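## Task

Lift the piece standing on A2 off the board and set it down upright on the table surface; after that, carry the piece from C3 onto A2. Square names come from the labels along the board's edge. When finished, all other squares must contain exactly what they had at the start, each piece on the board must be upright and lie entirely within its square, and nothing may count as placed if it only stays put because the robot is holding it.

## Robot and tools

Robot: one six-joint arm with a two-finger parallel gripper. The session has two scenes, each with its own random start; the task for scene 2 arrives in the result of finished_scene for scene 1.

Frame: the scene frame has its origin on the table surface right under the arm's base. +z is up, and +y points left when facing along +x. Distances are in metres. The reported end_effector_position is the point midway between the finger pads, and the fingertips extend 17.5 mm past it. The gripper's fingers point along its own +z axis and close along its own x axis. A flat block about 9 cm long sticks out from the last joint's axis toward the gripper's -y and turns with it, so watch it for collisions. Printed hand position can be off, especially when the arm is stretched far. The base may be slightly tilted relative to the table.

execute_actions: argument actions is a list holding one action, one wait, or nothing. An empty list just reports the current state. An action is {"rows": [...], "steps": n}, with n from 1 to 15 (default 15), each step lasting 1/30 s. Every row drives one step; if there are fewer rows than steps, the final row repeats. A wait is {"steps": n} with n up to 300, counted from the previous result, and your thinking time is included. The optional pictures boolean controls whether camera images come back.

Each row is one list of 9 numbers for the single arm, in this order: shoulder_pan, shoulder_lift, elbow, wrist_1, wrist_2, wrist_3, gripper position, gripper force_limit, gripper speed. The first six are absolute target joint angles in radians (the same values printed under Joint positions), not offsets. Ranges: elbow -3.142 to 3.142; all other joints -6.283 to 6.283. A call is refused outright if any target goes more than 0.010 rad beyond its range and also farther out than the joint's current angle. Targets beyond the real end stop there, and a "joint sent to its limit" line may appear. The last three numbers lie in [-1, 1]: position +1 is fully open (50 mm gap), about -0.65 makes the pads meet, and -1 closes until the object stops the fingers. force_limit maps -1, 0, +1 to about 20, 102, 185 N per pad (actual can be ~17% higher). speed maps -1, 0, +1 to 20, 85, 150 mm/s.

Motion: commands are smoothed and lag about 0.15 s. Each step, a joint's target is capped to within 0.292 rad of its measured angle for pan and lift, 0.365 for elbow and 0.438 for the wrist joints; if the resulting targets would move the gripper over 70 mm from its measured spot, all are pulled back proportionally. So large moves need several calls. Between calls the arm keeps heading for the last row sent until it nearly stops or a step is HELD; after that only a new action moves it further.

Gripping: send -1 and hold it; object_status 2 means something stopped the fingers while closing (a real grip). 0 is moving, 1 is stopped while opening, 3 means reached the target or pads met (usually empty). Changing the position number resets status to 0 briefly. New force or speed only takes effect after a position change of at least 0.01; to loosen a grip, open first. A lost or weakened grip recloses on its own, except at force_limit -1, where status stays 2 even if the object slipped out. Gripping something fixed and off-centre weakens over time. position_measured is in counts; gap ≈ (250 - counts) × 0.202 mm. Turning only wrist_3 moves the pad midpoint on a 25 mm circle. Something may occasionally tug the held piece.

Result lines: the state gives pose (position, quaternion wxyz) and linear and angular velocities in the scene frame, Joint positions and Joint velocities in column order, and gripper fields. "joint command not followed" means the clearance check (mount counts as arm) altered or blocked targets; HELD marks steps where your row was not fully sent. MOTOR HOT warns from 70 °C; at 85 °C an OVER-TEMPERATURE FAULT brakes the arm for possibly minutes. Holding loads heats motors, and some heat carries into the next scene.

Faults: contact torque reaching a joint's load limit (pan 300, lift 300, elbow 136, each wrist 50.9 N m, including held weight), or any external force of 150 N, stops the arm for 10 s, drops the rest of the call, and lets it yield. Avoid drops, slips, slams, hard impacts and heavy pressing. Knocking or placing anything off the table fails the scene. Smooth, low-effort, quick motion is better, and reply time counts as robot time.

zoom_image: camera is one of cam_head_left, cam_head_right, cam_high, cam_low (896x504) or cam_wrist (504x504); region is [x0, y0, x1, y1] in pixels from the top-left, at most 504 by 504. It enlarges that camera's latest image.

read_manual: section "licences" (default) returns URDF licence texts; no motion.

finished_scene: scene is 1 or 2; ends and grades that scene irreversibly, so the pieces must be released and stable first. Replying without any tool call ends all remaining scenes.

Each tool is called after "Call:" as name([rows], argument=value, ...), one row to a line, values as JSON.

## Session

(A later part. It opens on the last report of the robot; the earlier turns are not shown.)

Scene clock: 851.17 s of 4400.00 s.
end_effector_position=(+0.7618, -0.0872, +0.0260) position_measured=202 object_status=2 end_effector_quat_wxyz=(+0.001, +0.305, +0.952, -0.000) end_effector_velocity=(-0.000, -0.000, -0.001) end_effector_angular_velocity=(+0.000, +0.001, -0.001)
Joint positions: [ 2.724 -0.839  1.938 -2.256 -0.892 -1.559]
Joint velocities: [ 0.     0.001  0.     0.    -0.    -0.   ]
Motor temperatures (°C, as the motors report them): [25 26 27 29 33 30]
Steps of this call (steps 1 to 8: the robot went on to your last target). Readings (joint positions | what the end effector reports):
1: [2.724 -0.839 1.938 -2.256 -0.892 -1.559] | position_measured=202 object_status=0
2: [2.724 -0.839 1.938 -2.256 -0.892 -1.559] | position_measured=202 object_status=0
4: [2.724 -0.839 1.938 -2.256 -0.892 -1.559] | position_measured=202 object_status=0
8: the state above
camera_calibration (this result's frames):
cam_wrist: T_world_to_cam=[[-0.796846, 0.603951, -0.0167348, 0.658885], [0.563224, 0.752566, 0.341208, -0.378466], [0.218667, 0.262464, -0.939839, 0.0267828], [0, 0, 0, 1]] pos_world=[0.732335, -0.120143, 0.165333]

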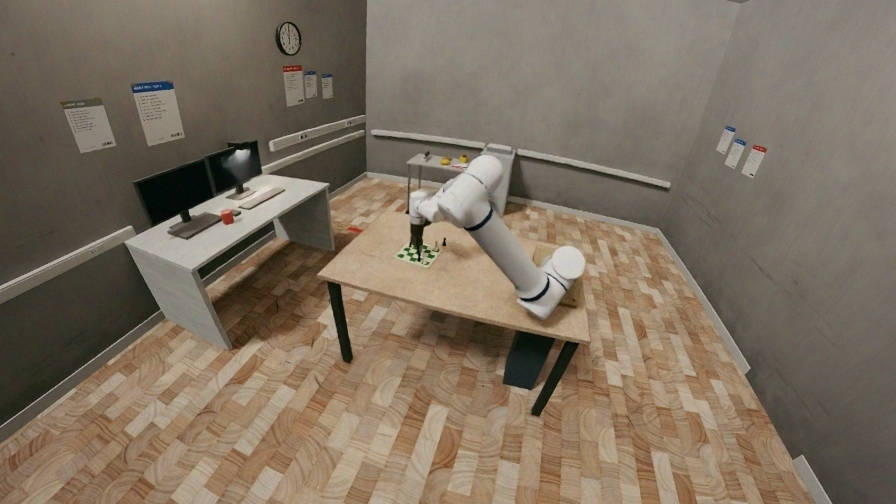

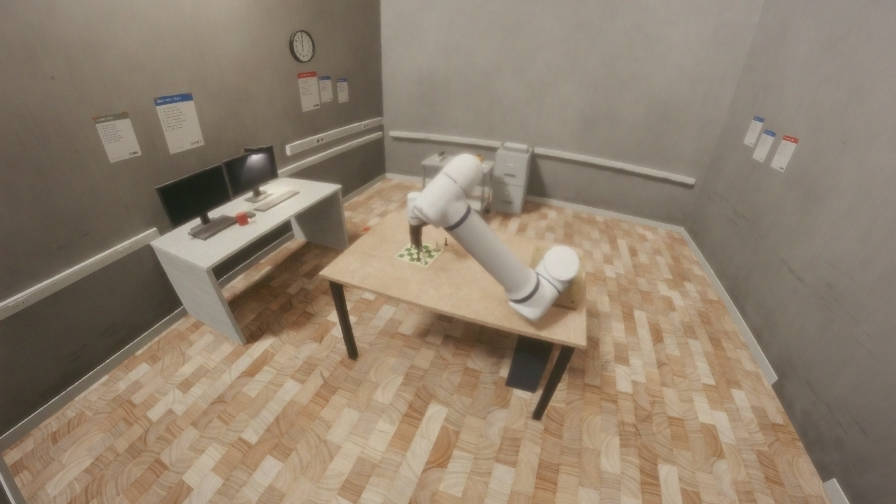

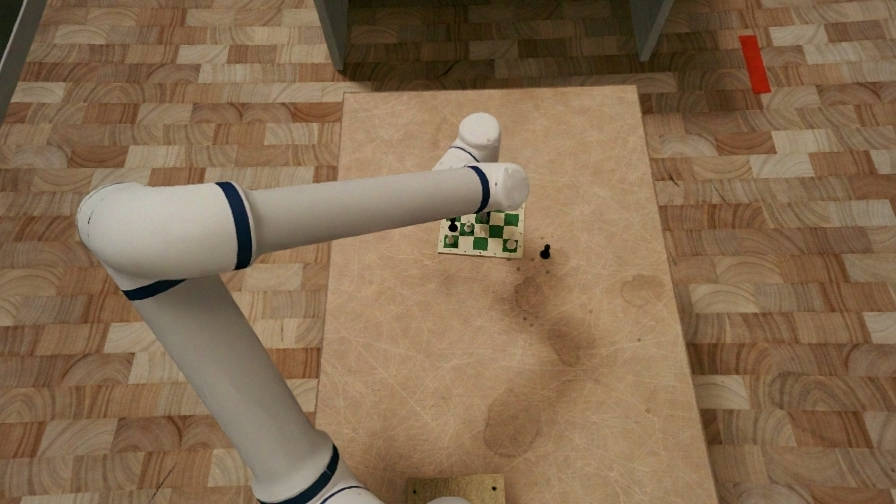

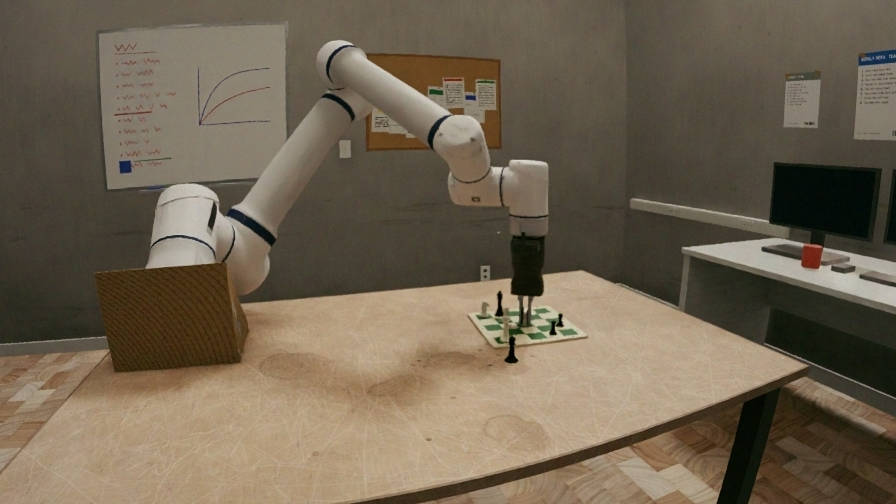

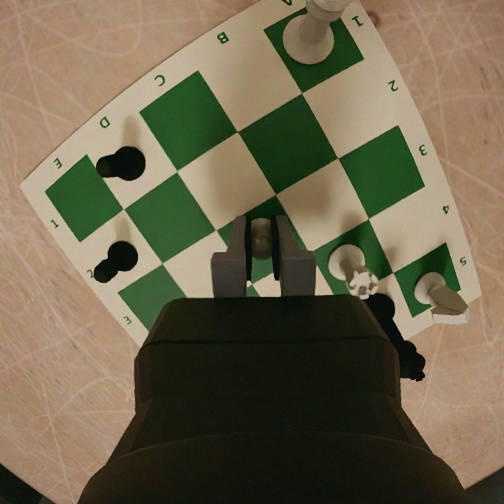

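Call:
execute_actions([
  {"rows": [[2.7241,-0.8392,1.9379,-2.2557,-0.8921,-1.5590,-1,0.0,-0.7],[2.7235,-0.8400,1.9377,-2.2542,-0.8923,-1.5597,-1,0.0,-0.7],[2.7225,-0.8412,1.9373,-2.2519,-0.8927,-1.5608,-1,0.0,-0.7],[2.7213,-0.8427,1.9368,-2.2489,-0.8932,-1.5622,-1,0.0,-0.7],[2.7199,-0.8446,1.9362,-2.2455,-0.8938,-1.5639,-1,0.0,-0.7],[2.7183,-0.8465,1.9355,-2.2418,-0.8944,-1.5657,-1,0.0,-0.7],[2.7164,-0.8488,1.9354,-2.2381,-0.8952,-1.5695,-1,0.0,-0.7],[2.7141,-0.8513,1.9362,-2.2347,-0.8962,-1.5769,-1,0.0,-0.7],[2.7114,-0.8540,1.9381,-2.2319,-0.8973,-1.5877,-1,0.0,-0.7],[2.7083,-0.8567,1.9408,-2.2297,-0.8986,-1.6015,-1,0.0,-0.7],[2.7051,-0.8595,1.9444,-2.2283,-0.9000,-1.6179,-1,0.0,-0.7],[2.7018,-0.8621,1.9489,-2.2278,-0.9014,-1.6366,-1,0.0,-0.7],[2.6986,-0.8645,1.9541,-2.2284,-0.9028,-1.6573,-1,0.0,-0.7],[2.6954,-0.8666,1.9601,-2.2301,-0.9042,-1.6797,-1,0.0,-0.7],[2.6923,-0.8685,1.9666,-2.2326,-0.9055,-1.7035,-1,0.0,-0.7]], "steps": 15},
], pictures=false)

Call:
execute_actions([
  {"rows": [[2.6889,-0.8705,1.9736,-2.2352,-0.9070,-1.7290,-1,0.0,-0.7],[2.6854,-0.8727,1.9810,-2.2379,-0.9086,-1.7558,-1,0.0,-0.7],[2.6817,-0.8749,1.9886,-2.2408,-0.9102,-1.7836,-1,0.0,-0.7],[2.6779,-0.8772,1.9964,-2.2437,-0.9118,-1.8122,-1,0.0,-0.7],[2.6740,-0.8795,2.0044,-2.2467,-0.9135,-1.8413,-1,0.0,-0.7],[2.6702,-0.8819,2.0125,-2.2498,-0.9152,-1.8707,-1,0.0,-0.7],[2.6663,-0.8842,2.0206,-2.2528,-0.9169,-1.9001,-1,0.0,-0.7],[2.6624,-0.8865,2.0286,-2.2558,-0.9186,-1.9292,-1,0.0,-0.7],[2.6586,-0.8888,2.0364,-2.2587,-0.9202,-1.9578,-1,0.0,-0.7],[2.6549,-0.8911,2.0441,-2.2616,-0.9218,-1.9856,-1,0.0,-0.7],[2.6514,-0.8932,2.0514,-2.2643,-0.9234,-2.0124,-1,0.0,-0.7],[2.6480,-0.8952,2.0584,-2.2669,-0.9249,-2.0379,-1,0.0,-0.7],[2.6449,-0.8971,2.0650,-2.2694,-0.9262,-2.0618,-1,0.0,-0.7],[2.6419,-0.8989,2.0710,-2.2717,-0.9275,-2.0838,-1,0.0,-0.7],[2.6393,-0.9005,2.0765,-2.2737,-0.9287,-2.1038,-1,0.0,-0.7]], "steps": 15},
], pictures=false)

Call:
execute_actions([
  {"rows": [[2.6370,-0.9019,2.0813,-2.2755,-0.9297,-2.1214,-1,0.0,-0.7],[2.6352,-0.9029,2.0855,-2.2775,-0.9304,-2.1362,-1,0.0,-0.7],[2.6341,-0.9032,2.0891,-2.2799,-0.9309,-2.1478,-1,0.0,-0.7],[2.6336,-0.9029,2.0918,-2.2827,-0.9312,-2.1559,-1,0.0,-0.7],[2.6339,-0.9019,2.0938,-2.2856,-0.9310,-2.1604,-1,0.0,-0.7],[2.6347,-0.9006,2.0947,-2.2886,-0.9306,-2.1611,-1,0.0,-0.7],[2.6360,-0.8989,2.0952,-2.2916,-0.9300,-2.1597,-1,0.0,-0.7],[2.6373,-0.8972,2.0958,-2.2947,-0.9295,-2.1583,-1,0.0,-0.7],[2.6385,-0.8954,2.0963,-2.2978,-0.9289,-2.1569,-1,0.0,-0.7],[2.6398,-0.8937,2.0968,-2.3008,-0.9283,-2.1555,-1,0.0,-0.7],[2.6409,-0.8922,2.0972,-2.3036,-0.9278,-2.1543,-1,0.0,-0.7],[2.6419,-0.8908,2.0976,-2.3059,-0.9273,-2.1532,-1,0.0,-0.7],[2.6426,-0.8898,2.0979,-2.3078,-0.9270,-2.1523,-1,0.0,-0.7],[2.6431,-0.8891,2.0981,-2.3090,-0.9268,-2.1518,-1,0.0,-0.7],[2.6433,-0.8889,2.0982,-2.3094,-0.9267,-2.1516,-1,0.0,-0.7]], "steps": 15},
], pictures=false)

Call:
execute_actions([
  {"steps": 12},
])

Call:
zoom_image(camera="cam_wrist", region=[170, 150, 370, 310])

Call:
zoom_image(camera="cam_low", region=[460, 285, 560, 350])

Scene clock: 956.37 s of 4400.00 s.
end_effector_position=(+0.7531, -0.0912, +0.0426) position_measured=207 object_status=2 end_effector_quat_wxyz=(+0.001, +0.279, +0.960, -0.000) end_effector_velocity=(-0.070, -0.031, +0.026) end_effector_angular_velocity=(+0.000, +0.003, +0.431)
Joint positions: [ 2.703 -0.861  1.951 -2.231 -0.901 -1.639]
Joint velocities: [-0.089 -0.066  0.134 -0.    -0.038 -0.536]
Motor temperatures (°C, as the motors report them): [25 26 27 29 33 30]
Steps of this call (steps 1 to 15: the robot went on to your last target; steps 16 to 90: nothing new was sent; then 101.70 s passed at rest; steps 91 to 105: all 15 steps of this action). Readings (joint positions | what the end effector reports):
91: [2.724 -0.839 1.938 -2.256 -0.892 -1.559] | position_measured=202 object_status=2
92: [2.724 -0.839 1.938 -2.256 -0.892 -1.559] | position_measured=202 object_status=2
94: [2.724 -0.840 1.938 -2.254 -0.892 -1.560] | position_measured=202 object_status=2
98: [2.720 -0.845 1.937 -2.245 -0.894 -1.565] | position_measured=207 object_status=0
105: the state above

Scene clock: 956.87 s of 4400.00 s.
end_effector_position=(+0.7026, -0.1091, +0.0454) position_measured=207 object_status=2 end_effector_quat_wxyz=(+0.001, +0.121, +0.993, -0.001) end_effector_velocity=(-0.094, -0.025, -0.002) end_effector_angular_velocity=(+0.001, +0.001, +0.602)
Joint positions: [ 2.65  -0.894  2.054 -2.265 -0.924 -2.022]
Joint velocities: [-0.095 -0.057  0.195 -0.073 -0.041 -0.709]
Motor temperatures (°C, as the motors report them): [25 26 27 29 33 30]
Steps of this call (steps 1 to 15: all 15 steps of this action). Readings (joint positions | what the end effector reports):
1: [2.700 -0.863 1.955 -2.231 -0.902 -1.659] | position_measured=207 object_status=2
2: [2.696 -0.865 1.961 -2.233 -0.904 -1.679] | position_measured=207 object_status=2
4: [2.690 -0.870 1.973 -2.236 -0.907 -1.726] | position_measured=207 object_status=2
8: [2.675 -0.879 2.002 -2.246 -0.913 -1.833] | position_measured=207 object_status=2
15: the state above

Scene clock: 957.37 s of 4400.00 s.
end_effector_position=(+0.6840, -0.1134, +0.0335) position_measured=207 object_status=2 end_effector_quat_wxyz=(+0.001, +0.061, +0.998, -0.000) end_effector_velocity=(-0.003, -0.000, -0.025) end_effector_angular_velocity=(+0.001, +0.001, +0.020)
Joint positions: [ 2.641 -0.892  2.097 -2.304 -0.928 -2.152]
Joint velocities: [ 0.019  0.028  0.014 -0.053  0.009 -0.   ]
Motor temperatures (°C, as the motors report them): [25 26 27 29 33 30]
Steps of this call (steps 1 to 15: all 15 steps of this action). Readings (joint positions | what the end effector reports):
1: [2.647 -0.896 2.060 -2.268 -0.925 -2.045] | position_measured=207 object_status=2
2: [2.644 -0.898 2.066 -2.270 -0.927 -2.067] | position_measured=207 object_status=2
4: [2.640 -0.900 2.077 -2.274 -0.929 -2.103] | position_measured=207 object_status=2
8: [2.636 -0.901 2.089 -2.285 -0.930 -2.144] | position_measured=207 object_status=2
15: the state above

Scene clock: 957.77 s of 4400.00 s.
end_effector_position=(+0.6837, -0.1134, +0.0309) position_measured=207 object_status=2 end_effector_quat_wxyz=(+0.001, +0.060, +0.998, -0.000) end_effector_velocity=(-0.000, -0.001, -0.001) end_effector_angular_velocity=(+0.000, +0.000, -0.001)
Joint positions: [ 2.643 -0.889  2.098 -2.309 -0.927 -2.152]
Joint velocities: [-0.     0.001  0.    -0.001 -0.     0.   ]
Motor temperatures (°C, as the motors report them): [25 26 27 29 33 30]
Steps of this call (steps 1 to 12: the robot went on to your last target). Readings (joint positions | what the end effector reports):
1: [2.642 -0.891 2.097 -2.305 -0.927 -2.152] | position_measured=207 object_status=2
2: [2.642 -0.891 2.097 -2.306 -0.927 -2.152] | position_measured=207 object_status=2
4: [2.643 -0.890 2.098 -2.308 -0.927 -2.152] | position_measured=207 object_status=2
8: [2.643 -0.889 2.098 -2.309 -0.927 -2.152] | position_measured=207 object_status=2
12: the state above
camera_calibration (this result's frames):
cam_wrist: T_world_to_cam=[[-0.988862, 0.147924, -0.0164517, 0.692165], [0.133576, 0.930791, 0.340274, -0.00252474], [0.0656476, 0.334286, -0.940183, 0.168049], [0, 0, 0, 1]] pos_world=[0.673761, -0.156214, 0.170243]

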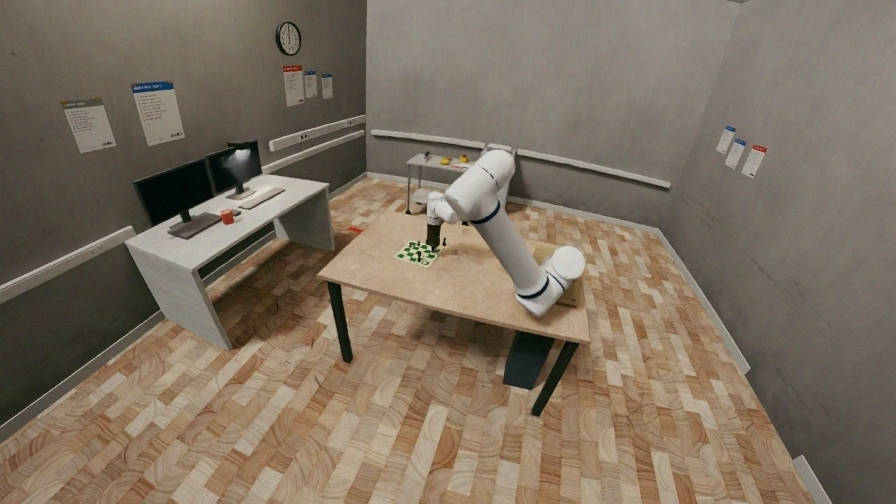

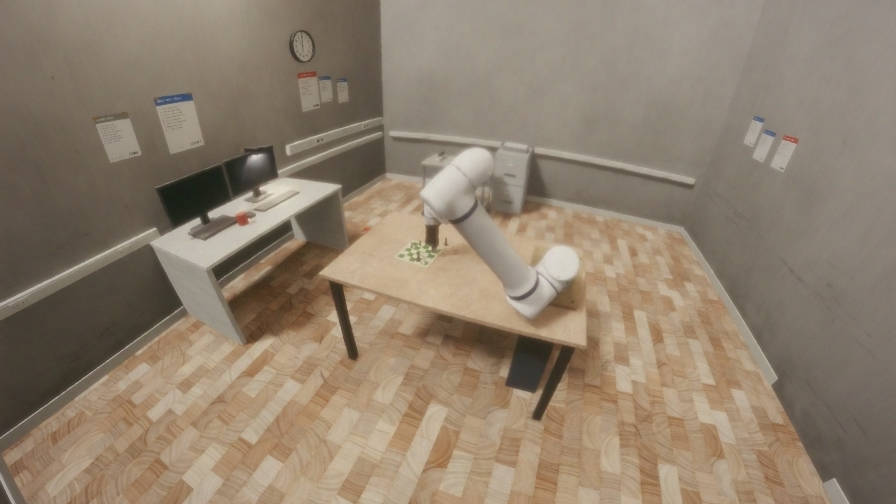

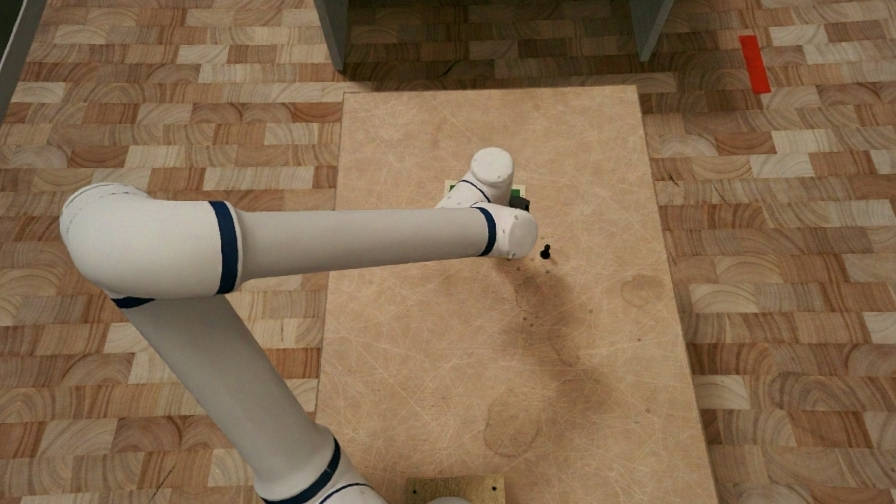

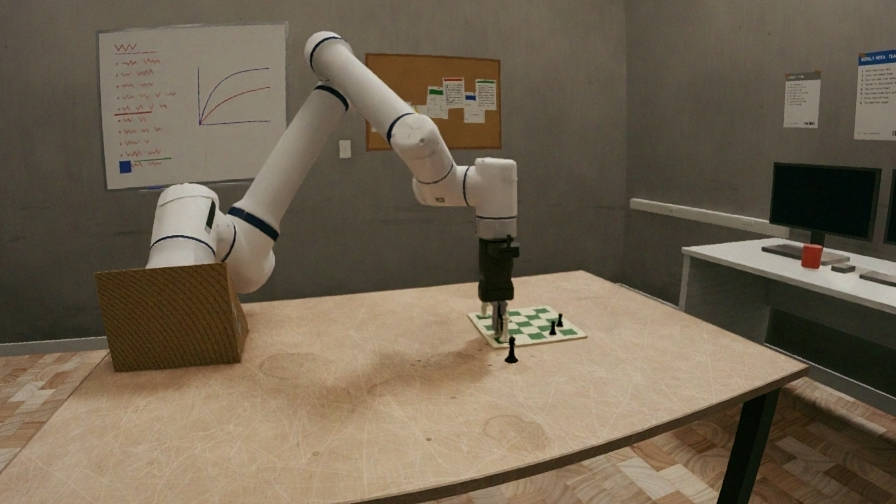

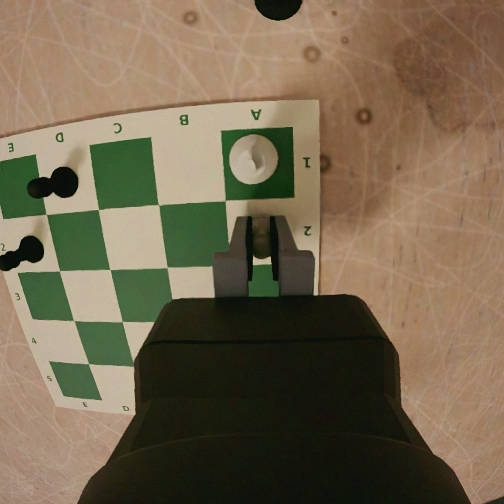

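Region (170, 150, 370, 310) of cam_wrist's 504x504 image, scaled by 2.520, with more detail than that image has; it fills the top 403 rows of this view, and the rest is white.

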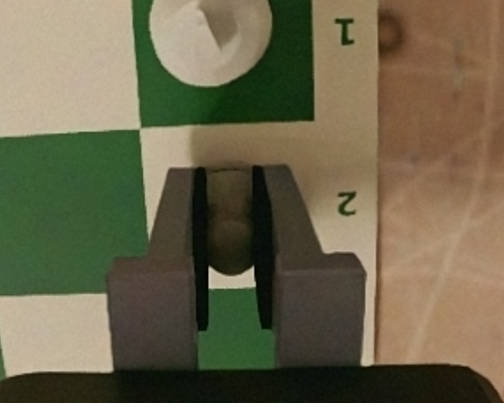

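Region (460, 285, 560, 350) of cam_low's 896x504 image, scaled by 5.040, with more detail than that image has; it fills the top 328 rows of this view, and the rest is white.

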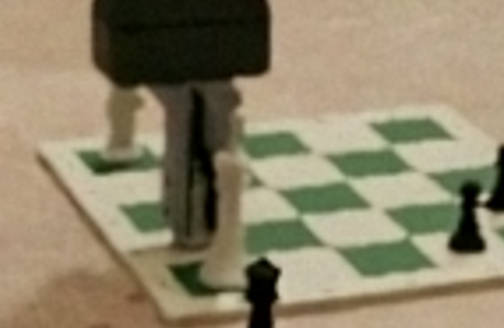

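Call:
zoom_image(camera="cam_wrist", region=[190, 180, 340, 300])

Call:
zoom_image(camera="cam_low", region=[482, 312, 522, 342])

Call:
zoom_image(camera="cam_head_right", region=[390, 225, 460, 270])

Region (190, 180, 340, 300) of cam_wrist's 504x504 image, scaled by 3.360, with more detail than that image has; it fills the top 403 rows of this view, and the rest is white.

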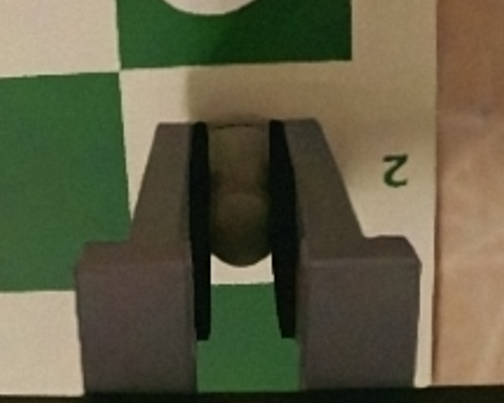

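Region (482, 312, 522, 342) of cam_low's 896x504 image, scaled by 12.600, with more detail than that image has; it fills the top 378 rows of this view, and the rest is white.

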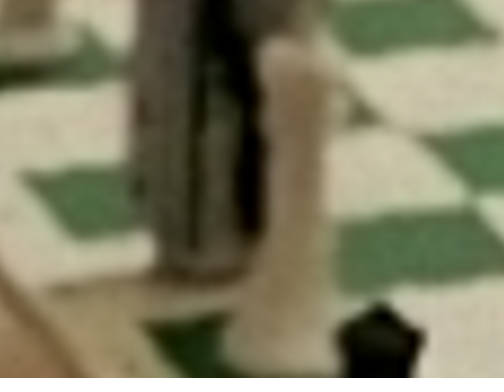

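Region (390, 225, 460, 270) of cam_head_right's 896x504 image, scaled by 7.200, with more detail than that image has; it fills the top 324 rows of this view, and the rest is white.

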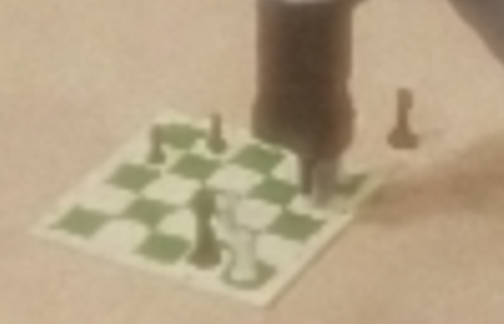

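Call:
execute_actions([
  {"rows": [[2.6435,-0.8887,2.0983,-2.3098,-0.9266,-2.1514,-1,0.0,-0.7],[2.6439,-0.8881,2.0984,-2.3108,-0.9264,-2.1510,-1,0.0,-0.7],[2.6443,-0.8875,2.0986,-2.3118,-0.9262,-2.1505,-1,0.0,-0.7],[2.6448,-0.8869,2.0988,-2.3129,-0.9260,-2.1500,-1,0.0,-0.7],[2.6451,-0.8864,2.0989,-2.3138,-0.9259,-2.1496,-1,0.0,-0.7],[2.6453,-0.8862,2.0990,-2.3142,-0.9258,-2.1494,-1,0.0,-0.7]], "steps": 15},
])

Call:
zoom_image(camera="cam_wrist", region=[190, 180, 340, 300])

Call:
zoom_image(camera="cam_low", region=[482, 312, 522, 342])

Scene clock: 978.63 s of 4400.00 s.
end_effector_position=(+0.6837, -0.1133, +0.0286) position_measured=207 object_status=2 end_effector_quat_wxyz=(+0.001, +0.060, +0.998, -0.000) end_effector_velocity=(-0.000, -0.000, -0.001) end_effector_angular_velocity=(+0.000, -0.000, -0.001)
Joint positions: [ 2.645 -0.886  2.099 -2.314 -0.926 -2.149]
Joint velocities: [ 0.     0.001  0.    -0.001  0.     0.001]
Motor temperatures (°C, as the motors report them): [25 26 27 29 33 30]
Steps of this call (steps 1 to 15: the robot went on to your last target; steps 16 to 90: nothing new was sent; then 17.37 s passed at rest; steps 91 to 105: all 15 steps of this action). Readings (joint positions | what the end effector reports):
91: [2.643 -0.889 2.098 -2.309 -0.927 -2.152] | position_measured=207 object_status=2
92: [2.643 -0.889 2.098 -2.310 -0.927 -2.152] | position_measured=207 object_status=2
94: [2.644 -0.888 2.098 -2.311 -0.926 -2.151] | position_measured=207 object_status=2
98: [2.645 -0.887 2.099 -2.313 -0.926 -2.150] | position_measured=207 object_status=2
105: the state above
camera_calibration (this result's frames):
cam_wrist: T_world_to_cam=[[-0.988869, 0.147881, -0.0164154, 0.692082], [0.133547, 0.93079, 0.340288, -0.00174984], [0.0656015, 0.334308, -0.940178, 0.165907], [0, 0, 0, 1]] pos_world=[0.673728, -0.156181, 0.167939]

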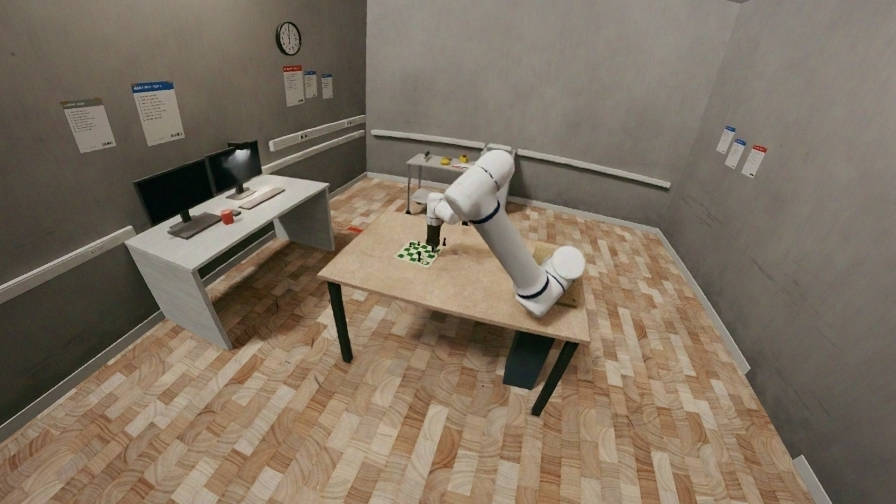

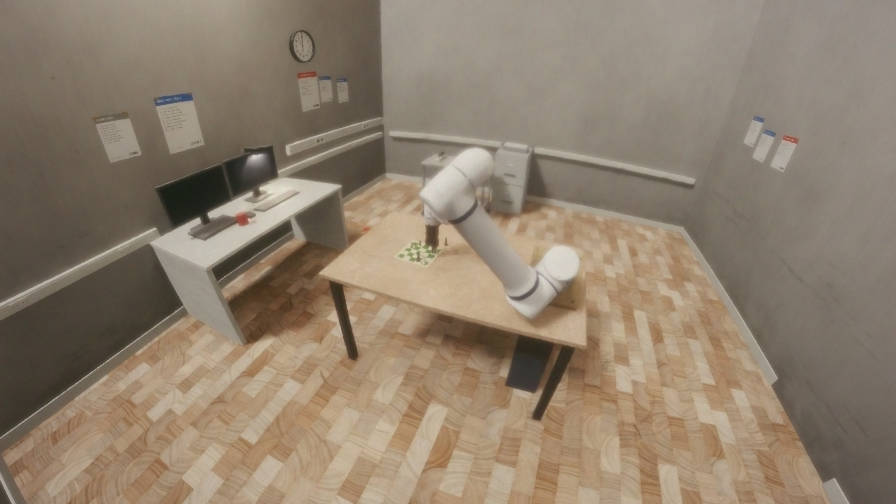

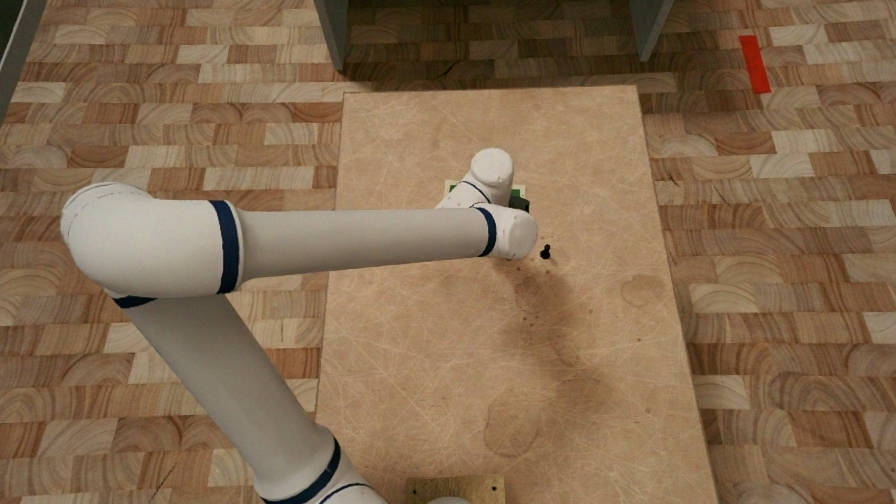

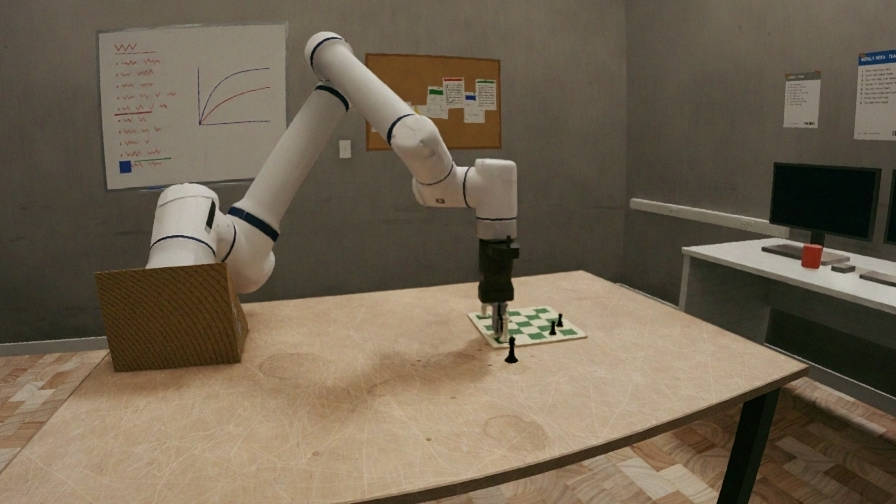

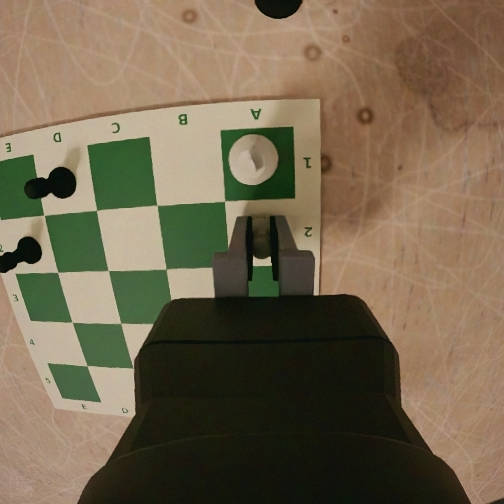

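Region (190, 180, 340, 300) of cam_wrist's 504x504 image, scaled by 3.360, with more detail than that image has; it fills the top 403 rows of this view, and the rest is white.

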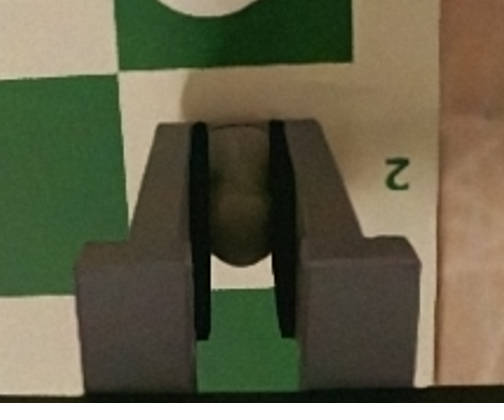

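Region (482, 312, 522, 342) of cam_low's 896x504 image, scaled by 12.600, with more detail than that image has; it fills the top 378 rows of this view, and the rest is white.

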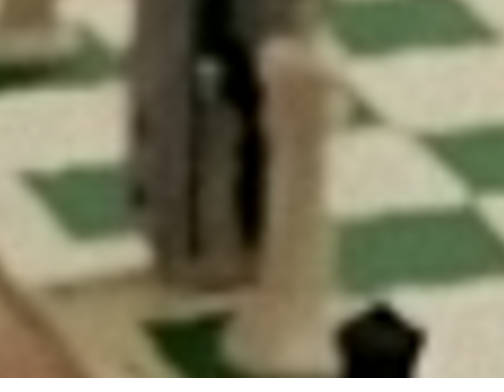

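Call:
execute_actions([
  {"rows": [[2.6453,-0.8862,2.0990,-2.3142,-0.9258,-2.1494,0.2,0.0,-0.5]], "steps": 14},
])

Call:
zoom_image(camera="cam_wrist", region=[190, 180, 340, 300])

Scene clock: 984.83 s of 4400.00 s.
end_effector_position=(+0.6837, -0.1133, +0.0285) position_measured=123 object_status=0 end_effector_quat_wxyz=(+0.001, +0.060, +0.998, -0.000) end_effector_velocity=(+0.000, +0.000, +0.000) end_effector_angular_velocity=(-0.000, -0.000, +0.001)
Joint positions: [ 2.645 -0.886  2.099 -2.314 -0.926 -2.149]
Joint velocities: [ 0. -0. -0. -0.  0. -0.]
Motor temperatures (°C, as the motors report them): [25 26 27 29 33 30]
Steps of this call (steps 1 to 15: the robot went on to your last target; steps 16 to 90: nothing new was sent; then 2.73 s passed at rest; steps 91 to 104: all 14 steps of this action). Readings (joint positions | what the end effector reports):
91: [2.645 -0.886 2.099 -2.314 -0.926 -2.149] | position_measured=200 object_status=0
92: [2.645 -0.886 2.099 -2.314 -0.926 -2.149] | position_measured=192 object_status=0
94: [2.645 -0.886 2.099 -2.314 -0.926 -2.149] | position_measured=174 object_status=0
98: [2.645 -0.886 2.099 -2.314 -0.926 -2.149] | position_measured=140 object_status=0
104: the state above
camera_calibration (this result's frames):
cam_wrist: T_world_to_cam=[[-0.988867, 0.147901, -0.0163734, 0.69204], [0.133579, 0.930778, 0.340306, -0.00174065], [0.0655717, 0.33433, -0.940172, 0.165833], [0, 0, 0, 1]] pos_world=[0.673694, -0.156176, 0.167835]

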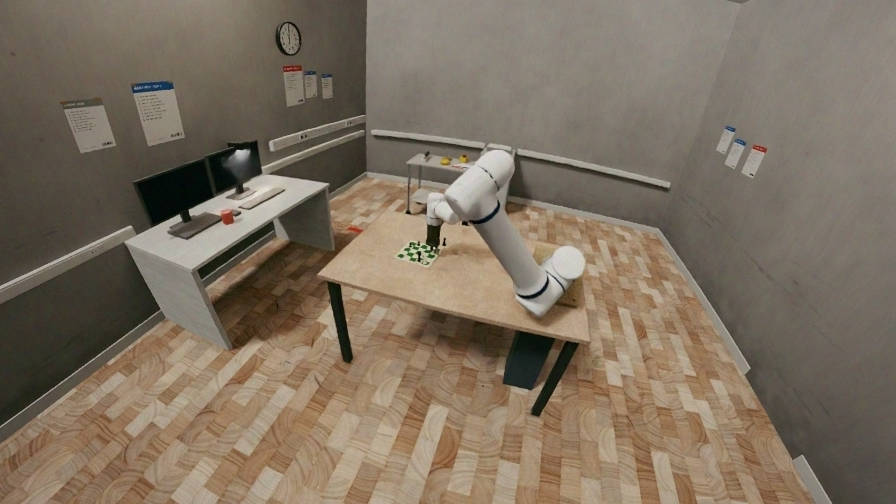

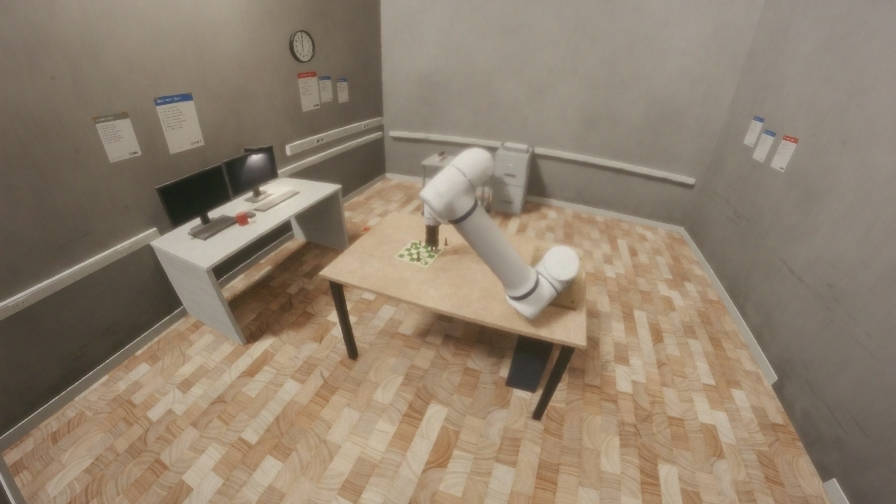

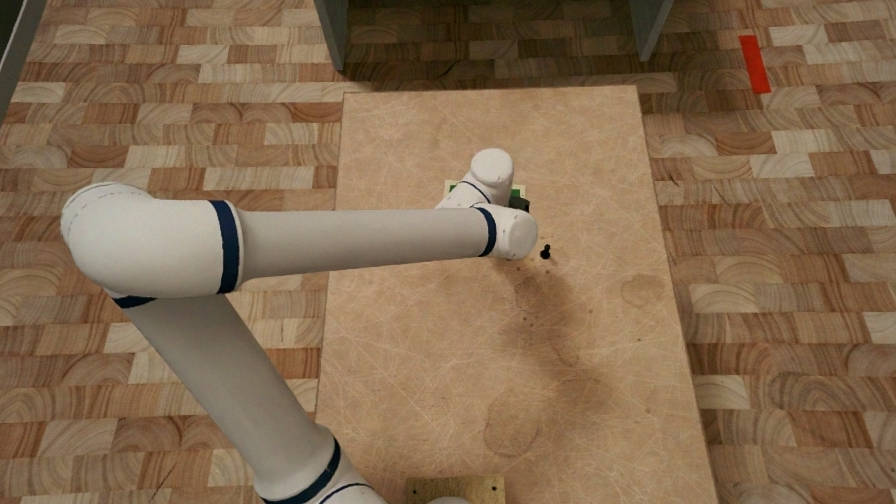

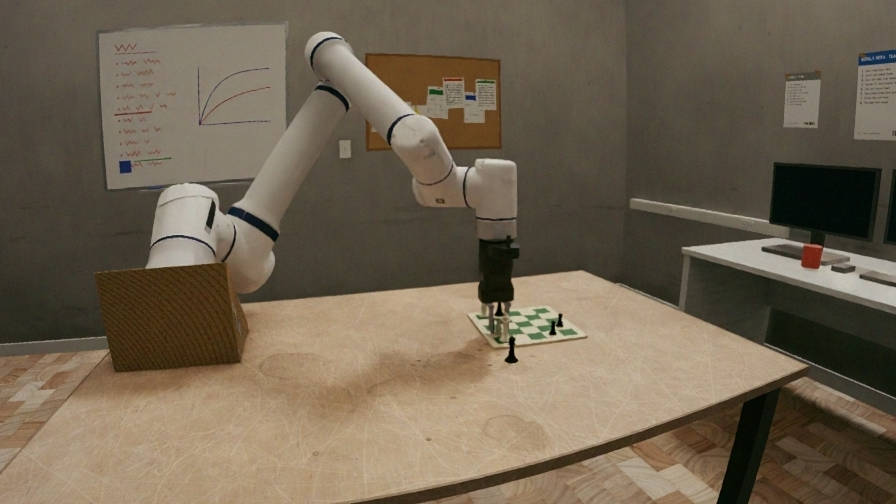

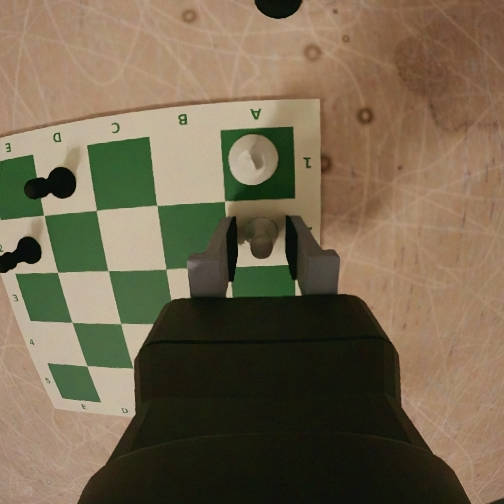

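Region (190, 180, 340, 300) of cam_wrist's 504x504 image, scaled by 3.360, with more detail than that image has; it fills the top 403 rows of this view, and the rest is white.

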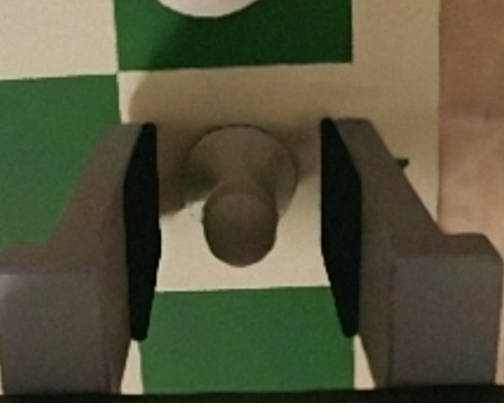

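Call:
execute_actions([
  {"rows": [[2.6446,-0.8871,2.0987,-2.3126,-0.9261,-2.1501,0.2,0.0,-0.5],[2.6428,-0.8895,2.0977,-2.3079,-0.9270,-2.1522,0.2,0.0,-0.5],[2.6399,-0.8933,2.0962,-2.3007,-0.9283,-2.1553,0.2,0.0,-0.5],[2.6361,-0.8982,2.0942,-2.2915,-0.9301,-2.1594,0.2,0.0,-0.5],[2.6318,-0.9039,2.0919,-2.2807,-0.9321,-2.1642,0.2,0.0,-0.5],[2.6269,-0.9102,2.0894,-2.2687,-0.9344,-2.1695,0.2,0.0,-0.5],[2.6218,-0.9169,2.0868,-2.2560,-0.9368,-2.1751,0.2,0.0,-0.5],[2.6166,-0.9238,2.0840,-2.2430,-0.9392,-2.1809,0.2,0.0,-0.5],[2.6115,-0.9305,2.0814,-2.2303,-0.9416,-2.1865,0.2,0.0,-0.5],[2.6066,-0.9368,2.0789,-2.2183,-0.9439,-2.1918,0.2,0.0,-0.5],[2.6023,-0.9425,2.0766,-2.2075,-0.9459,-2.1966,0.2,0.0,-0.5],[2.5985,-0.9474,2.0746,-2.1983,-0.9477,-2.2007,0.2,0.0,-0.5],[2.5956,-0.9512,2.0731,-2.1911,-0.9490,-2.2038,0.2,0.0,-0.5],[2.5938,-0.9536,2.0721,-2.1864,-0.9499,-2.2059,0.2,0.0,-0.5],[2.5931,-0.9545,2.0718,-2.1848,-0.9502,-2.2066,0.2,0.0,-0.5]], "steps": 15},
], pictures=false)

Call:
execute_actions([
  {"steps": 12},
])

Call:
zoom_image(camera="cam_low", region=[450, 270, 610, 370])

Scene clock: 999.27 s of 4400.00 s.
end_effector_position=(+0.6846, -0.1142, +0.0795) position_measured=123 object_status=3 end_effector_quat_wxyz=(+0.001, +0.060, +0.998, -0.001) end_effector_velocity=(-0.002, +0.001, +0.100) end_effector_angular_velocity=(-0.000, -0.002, +0.001)
Joint positions: [ 2.602 -0.943  2.076 -2.207 -0.946 -2.197]
Joint velocities: [-0.084 -0.11  -0.043  0.204 -0.039 -0.091]
Motor temperatures (°C, as the motors report them): [25 26 27 29 33 30]
Steps of this call (steps 1 to 15: the robot went on to your last target; steps 16 to 90: nothing new was sent; then 10.93 s passed at rest; steps 91 to 105: all 15 steps of this action). Readings (joint positions | what the end effector reports):
91: [2.645 -0.886 2.099 -2.314 -0.926 -2.149] | position_measured=123 object_status=3
92: [2.645 -0.887 2.099 -2.313 -0.926 -2.149] | position_measured=123 object_status=3
94: [2.643 -0.889 2.098 -2.308 -0.927 -2.152] | position_measured=123 object_status=3
98: [2.631 -0.905 2.091 -2.278 -0.933 -2.165] | position_measured=123 object_status=3
105: the state above

Scene clock: 999.67 s of 4400.00 s.
end_effector_position=(+0.6842, -0.1140, +0.0899) position_measured=123 object_status=3 end_effector_quat_wxyz=(+0.001, +0.060, +0.998, -0.000) end_effector_velocity=(-0.000, +0.000, +0.002) end_effector_angular_velocity=(+0.001, +0.000, -0.000)
Joint positions: [ 2.593 -0.954  2.072 -2.185 -0.95  -2.206]
Joint velocities: [-0.002 -0.002 -0.001  0.006 -0.001 -0.002]
Motor temperatures (°C, as the motors report them): [25 26 27 29 33 30]
Steps of this call (steps 1 to 12: the robot went on to your last target). Readings (joint positions | what the end effector reports):
1: [2.600 -0.946 2.075 -2.201 -0.947 -2.199] | position_measured=123 object_status=3
2: [2.598 -0.948 2.074 -2.197 -0.948 -2.201] | position_measured=123 object_status=3
4: [2.596 -0.951 2.073 -2.191 -0.949 -2.204] | position_measured=123 object_status=3
8: [2.594 -0.954 2.072 -2.187 -0.950 -2.206] | position_measured=123 object_status=3
12: the state above
camera_calibration (this result's frames):
cam_wrist: T_world_to_cam=[[-0.98886, 0.147946, -0.0163618, 0.693675], [0.133623, 0.930768, 0.340317, -0.0220934], [0.0655774, 0.334339, -0.940169, 0.223794], [0, 0, 0, 1]] pos_world=[0.674224, -0.156885, 0.229272]

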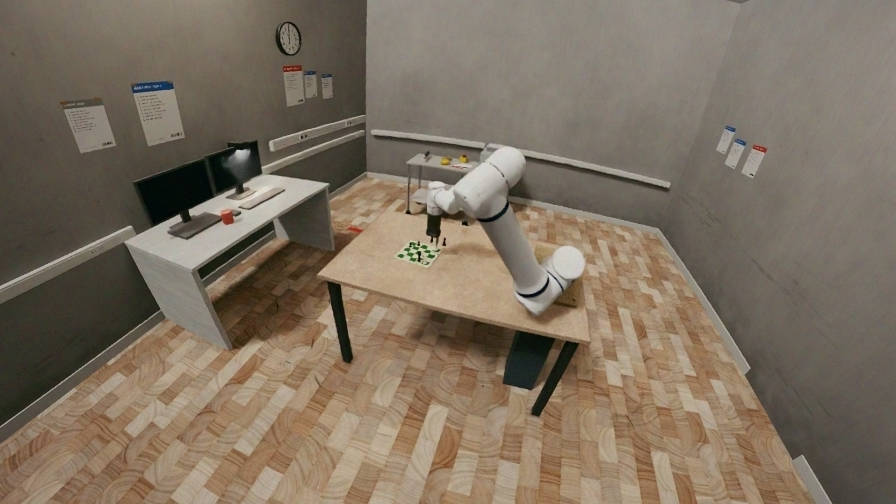

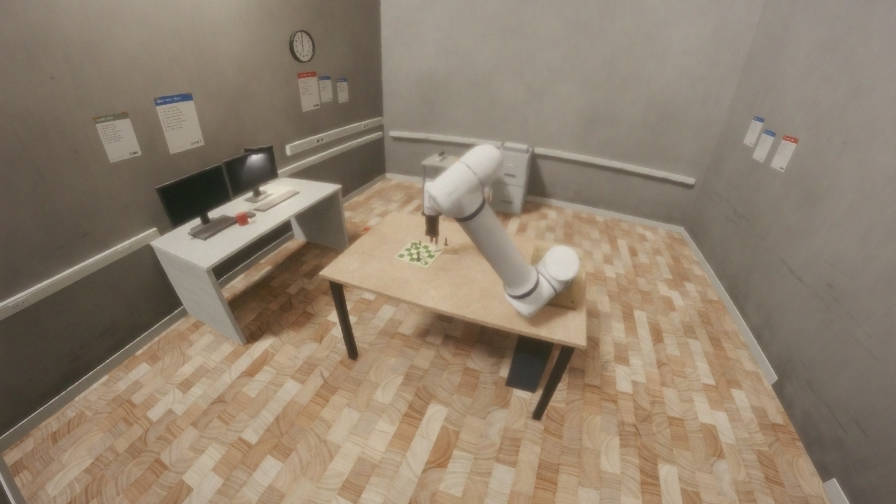

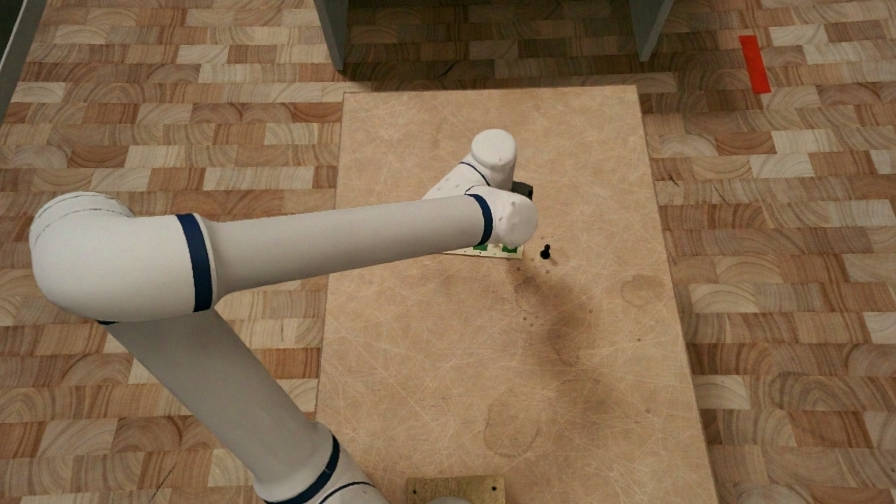

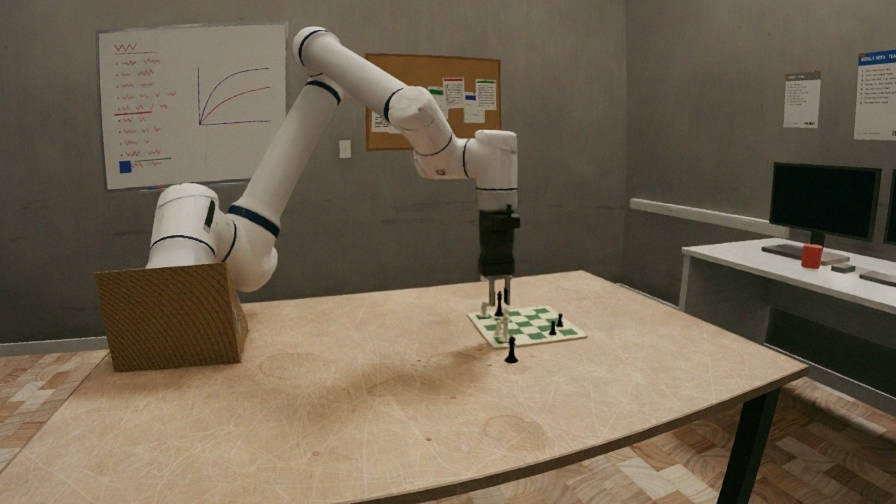

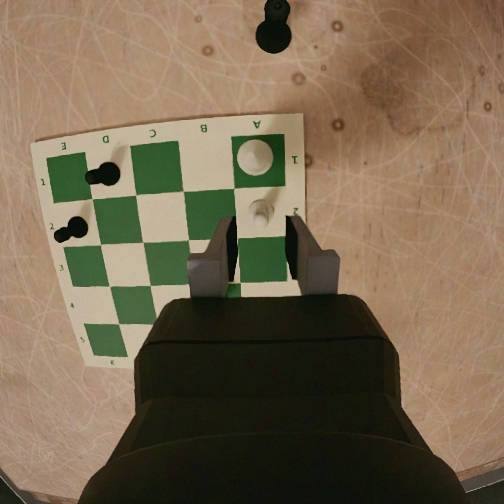

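Region (450, 270, 610, 370) of cam_low's 896x504 image, scaled by 3.150, with more detail than that image has; it fills the top 315 rows of this view, and the rest is white.

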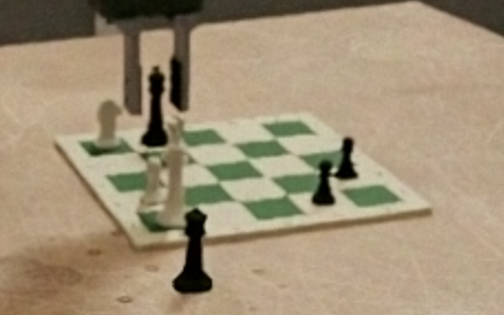

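All pieces are upright and in place. Finishing scene 1.

Call:
finished_scene(scene=1)

The scene is finished: the task was done.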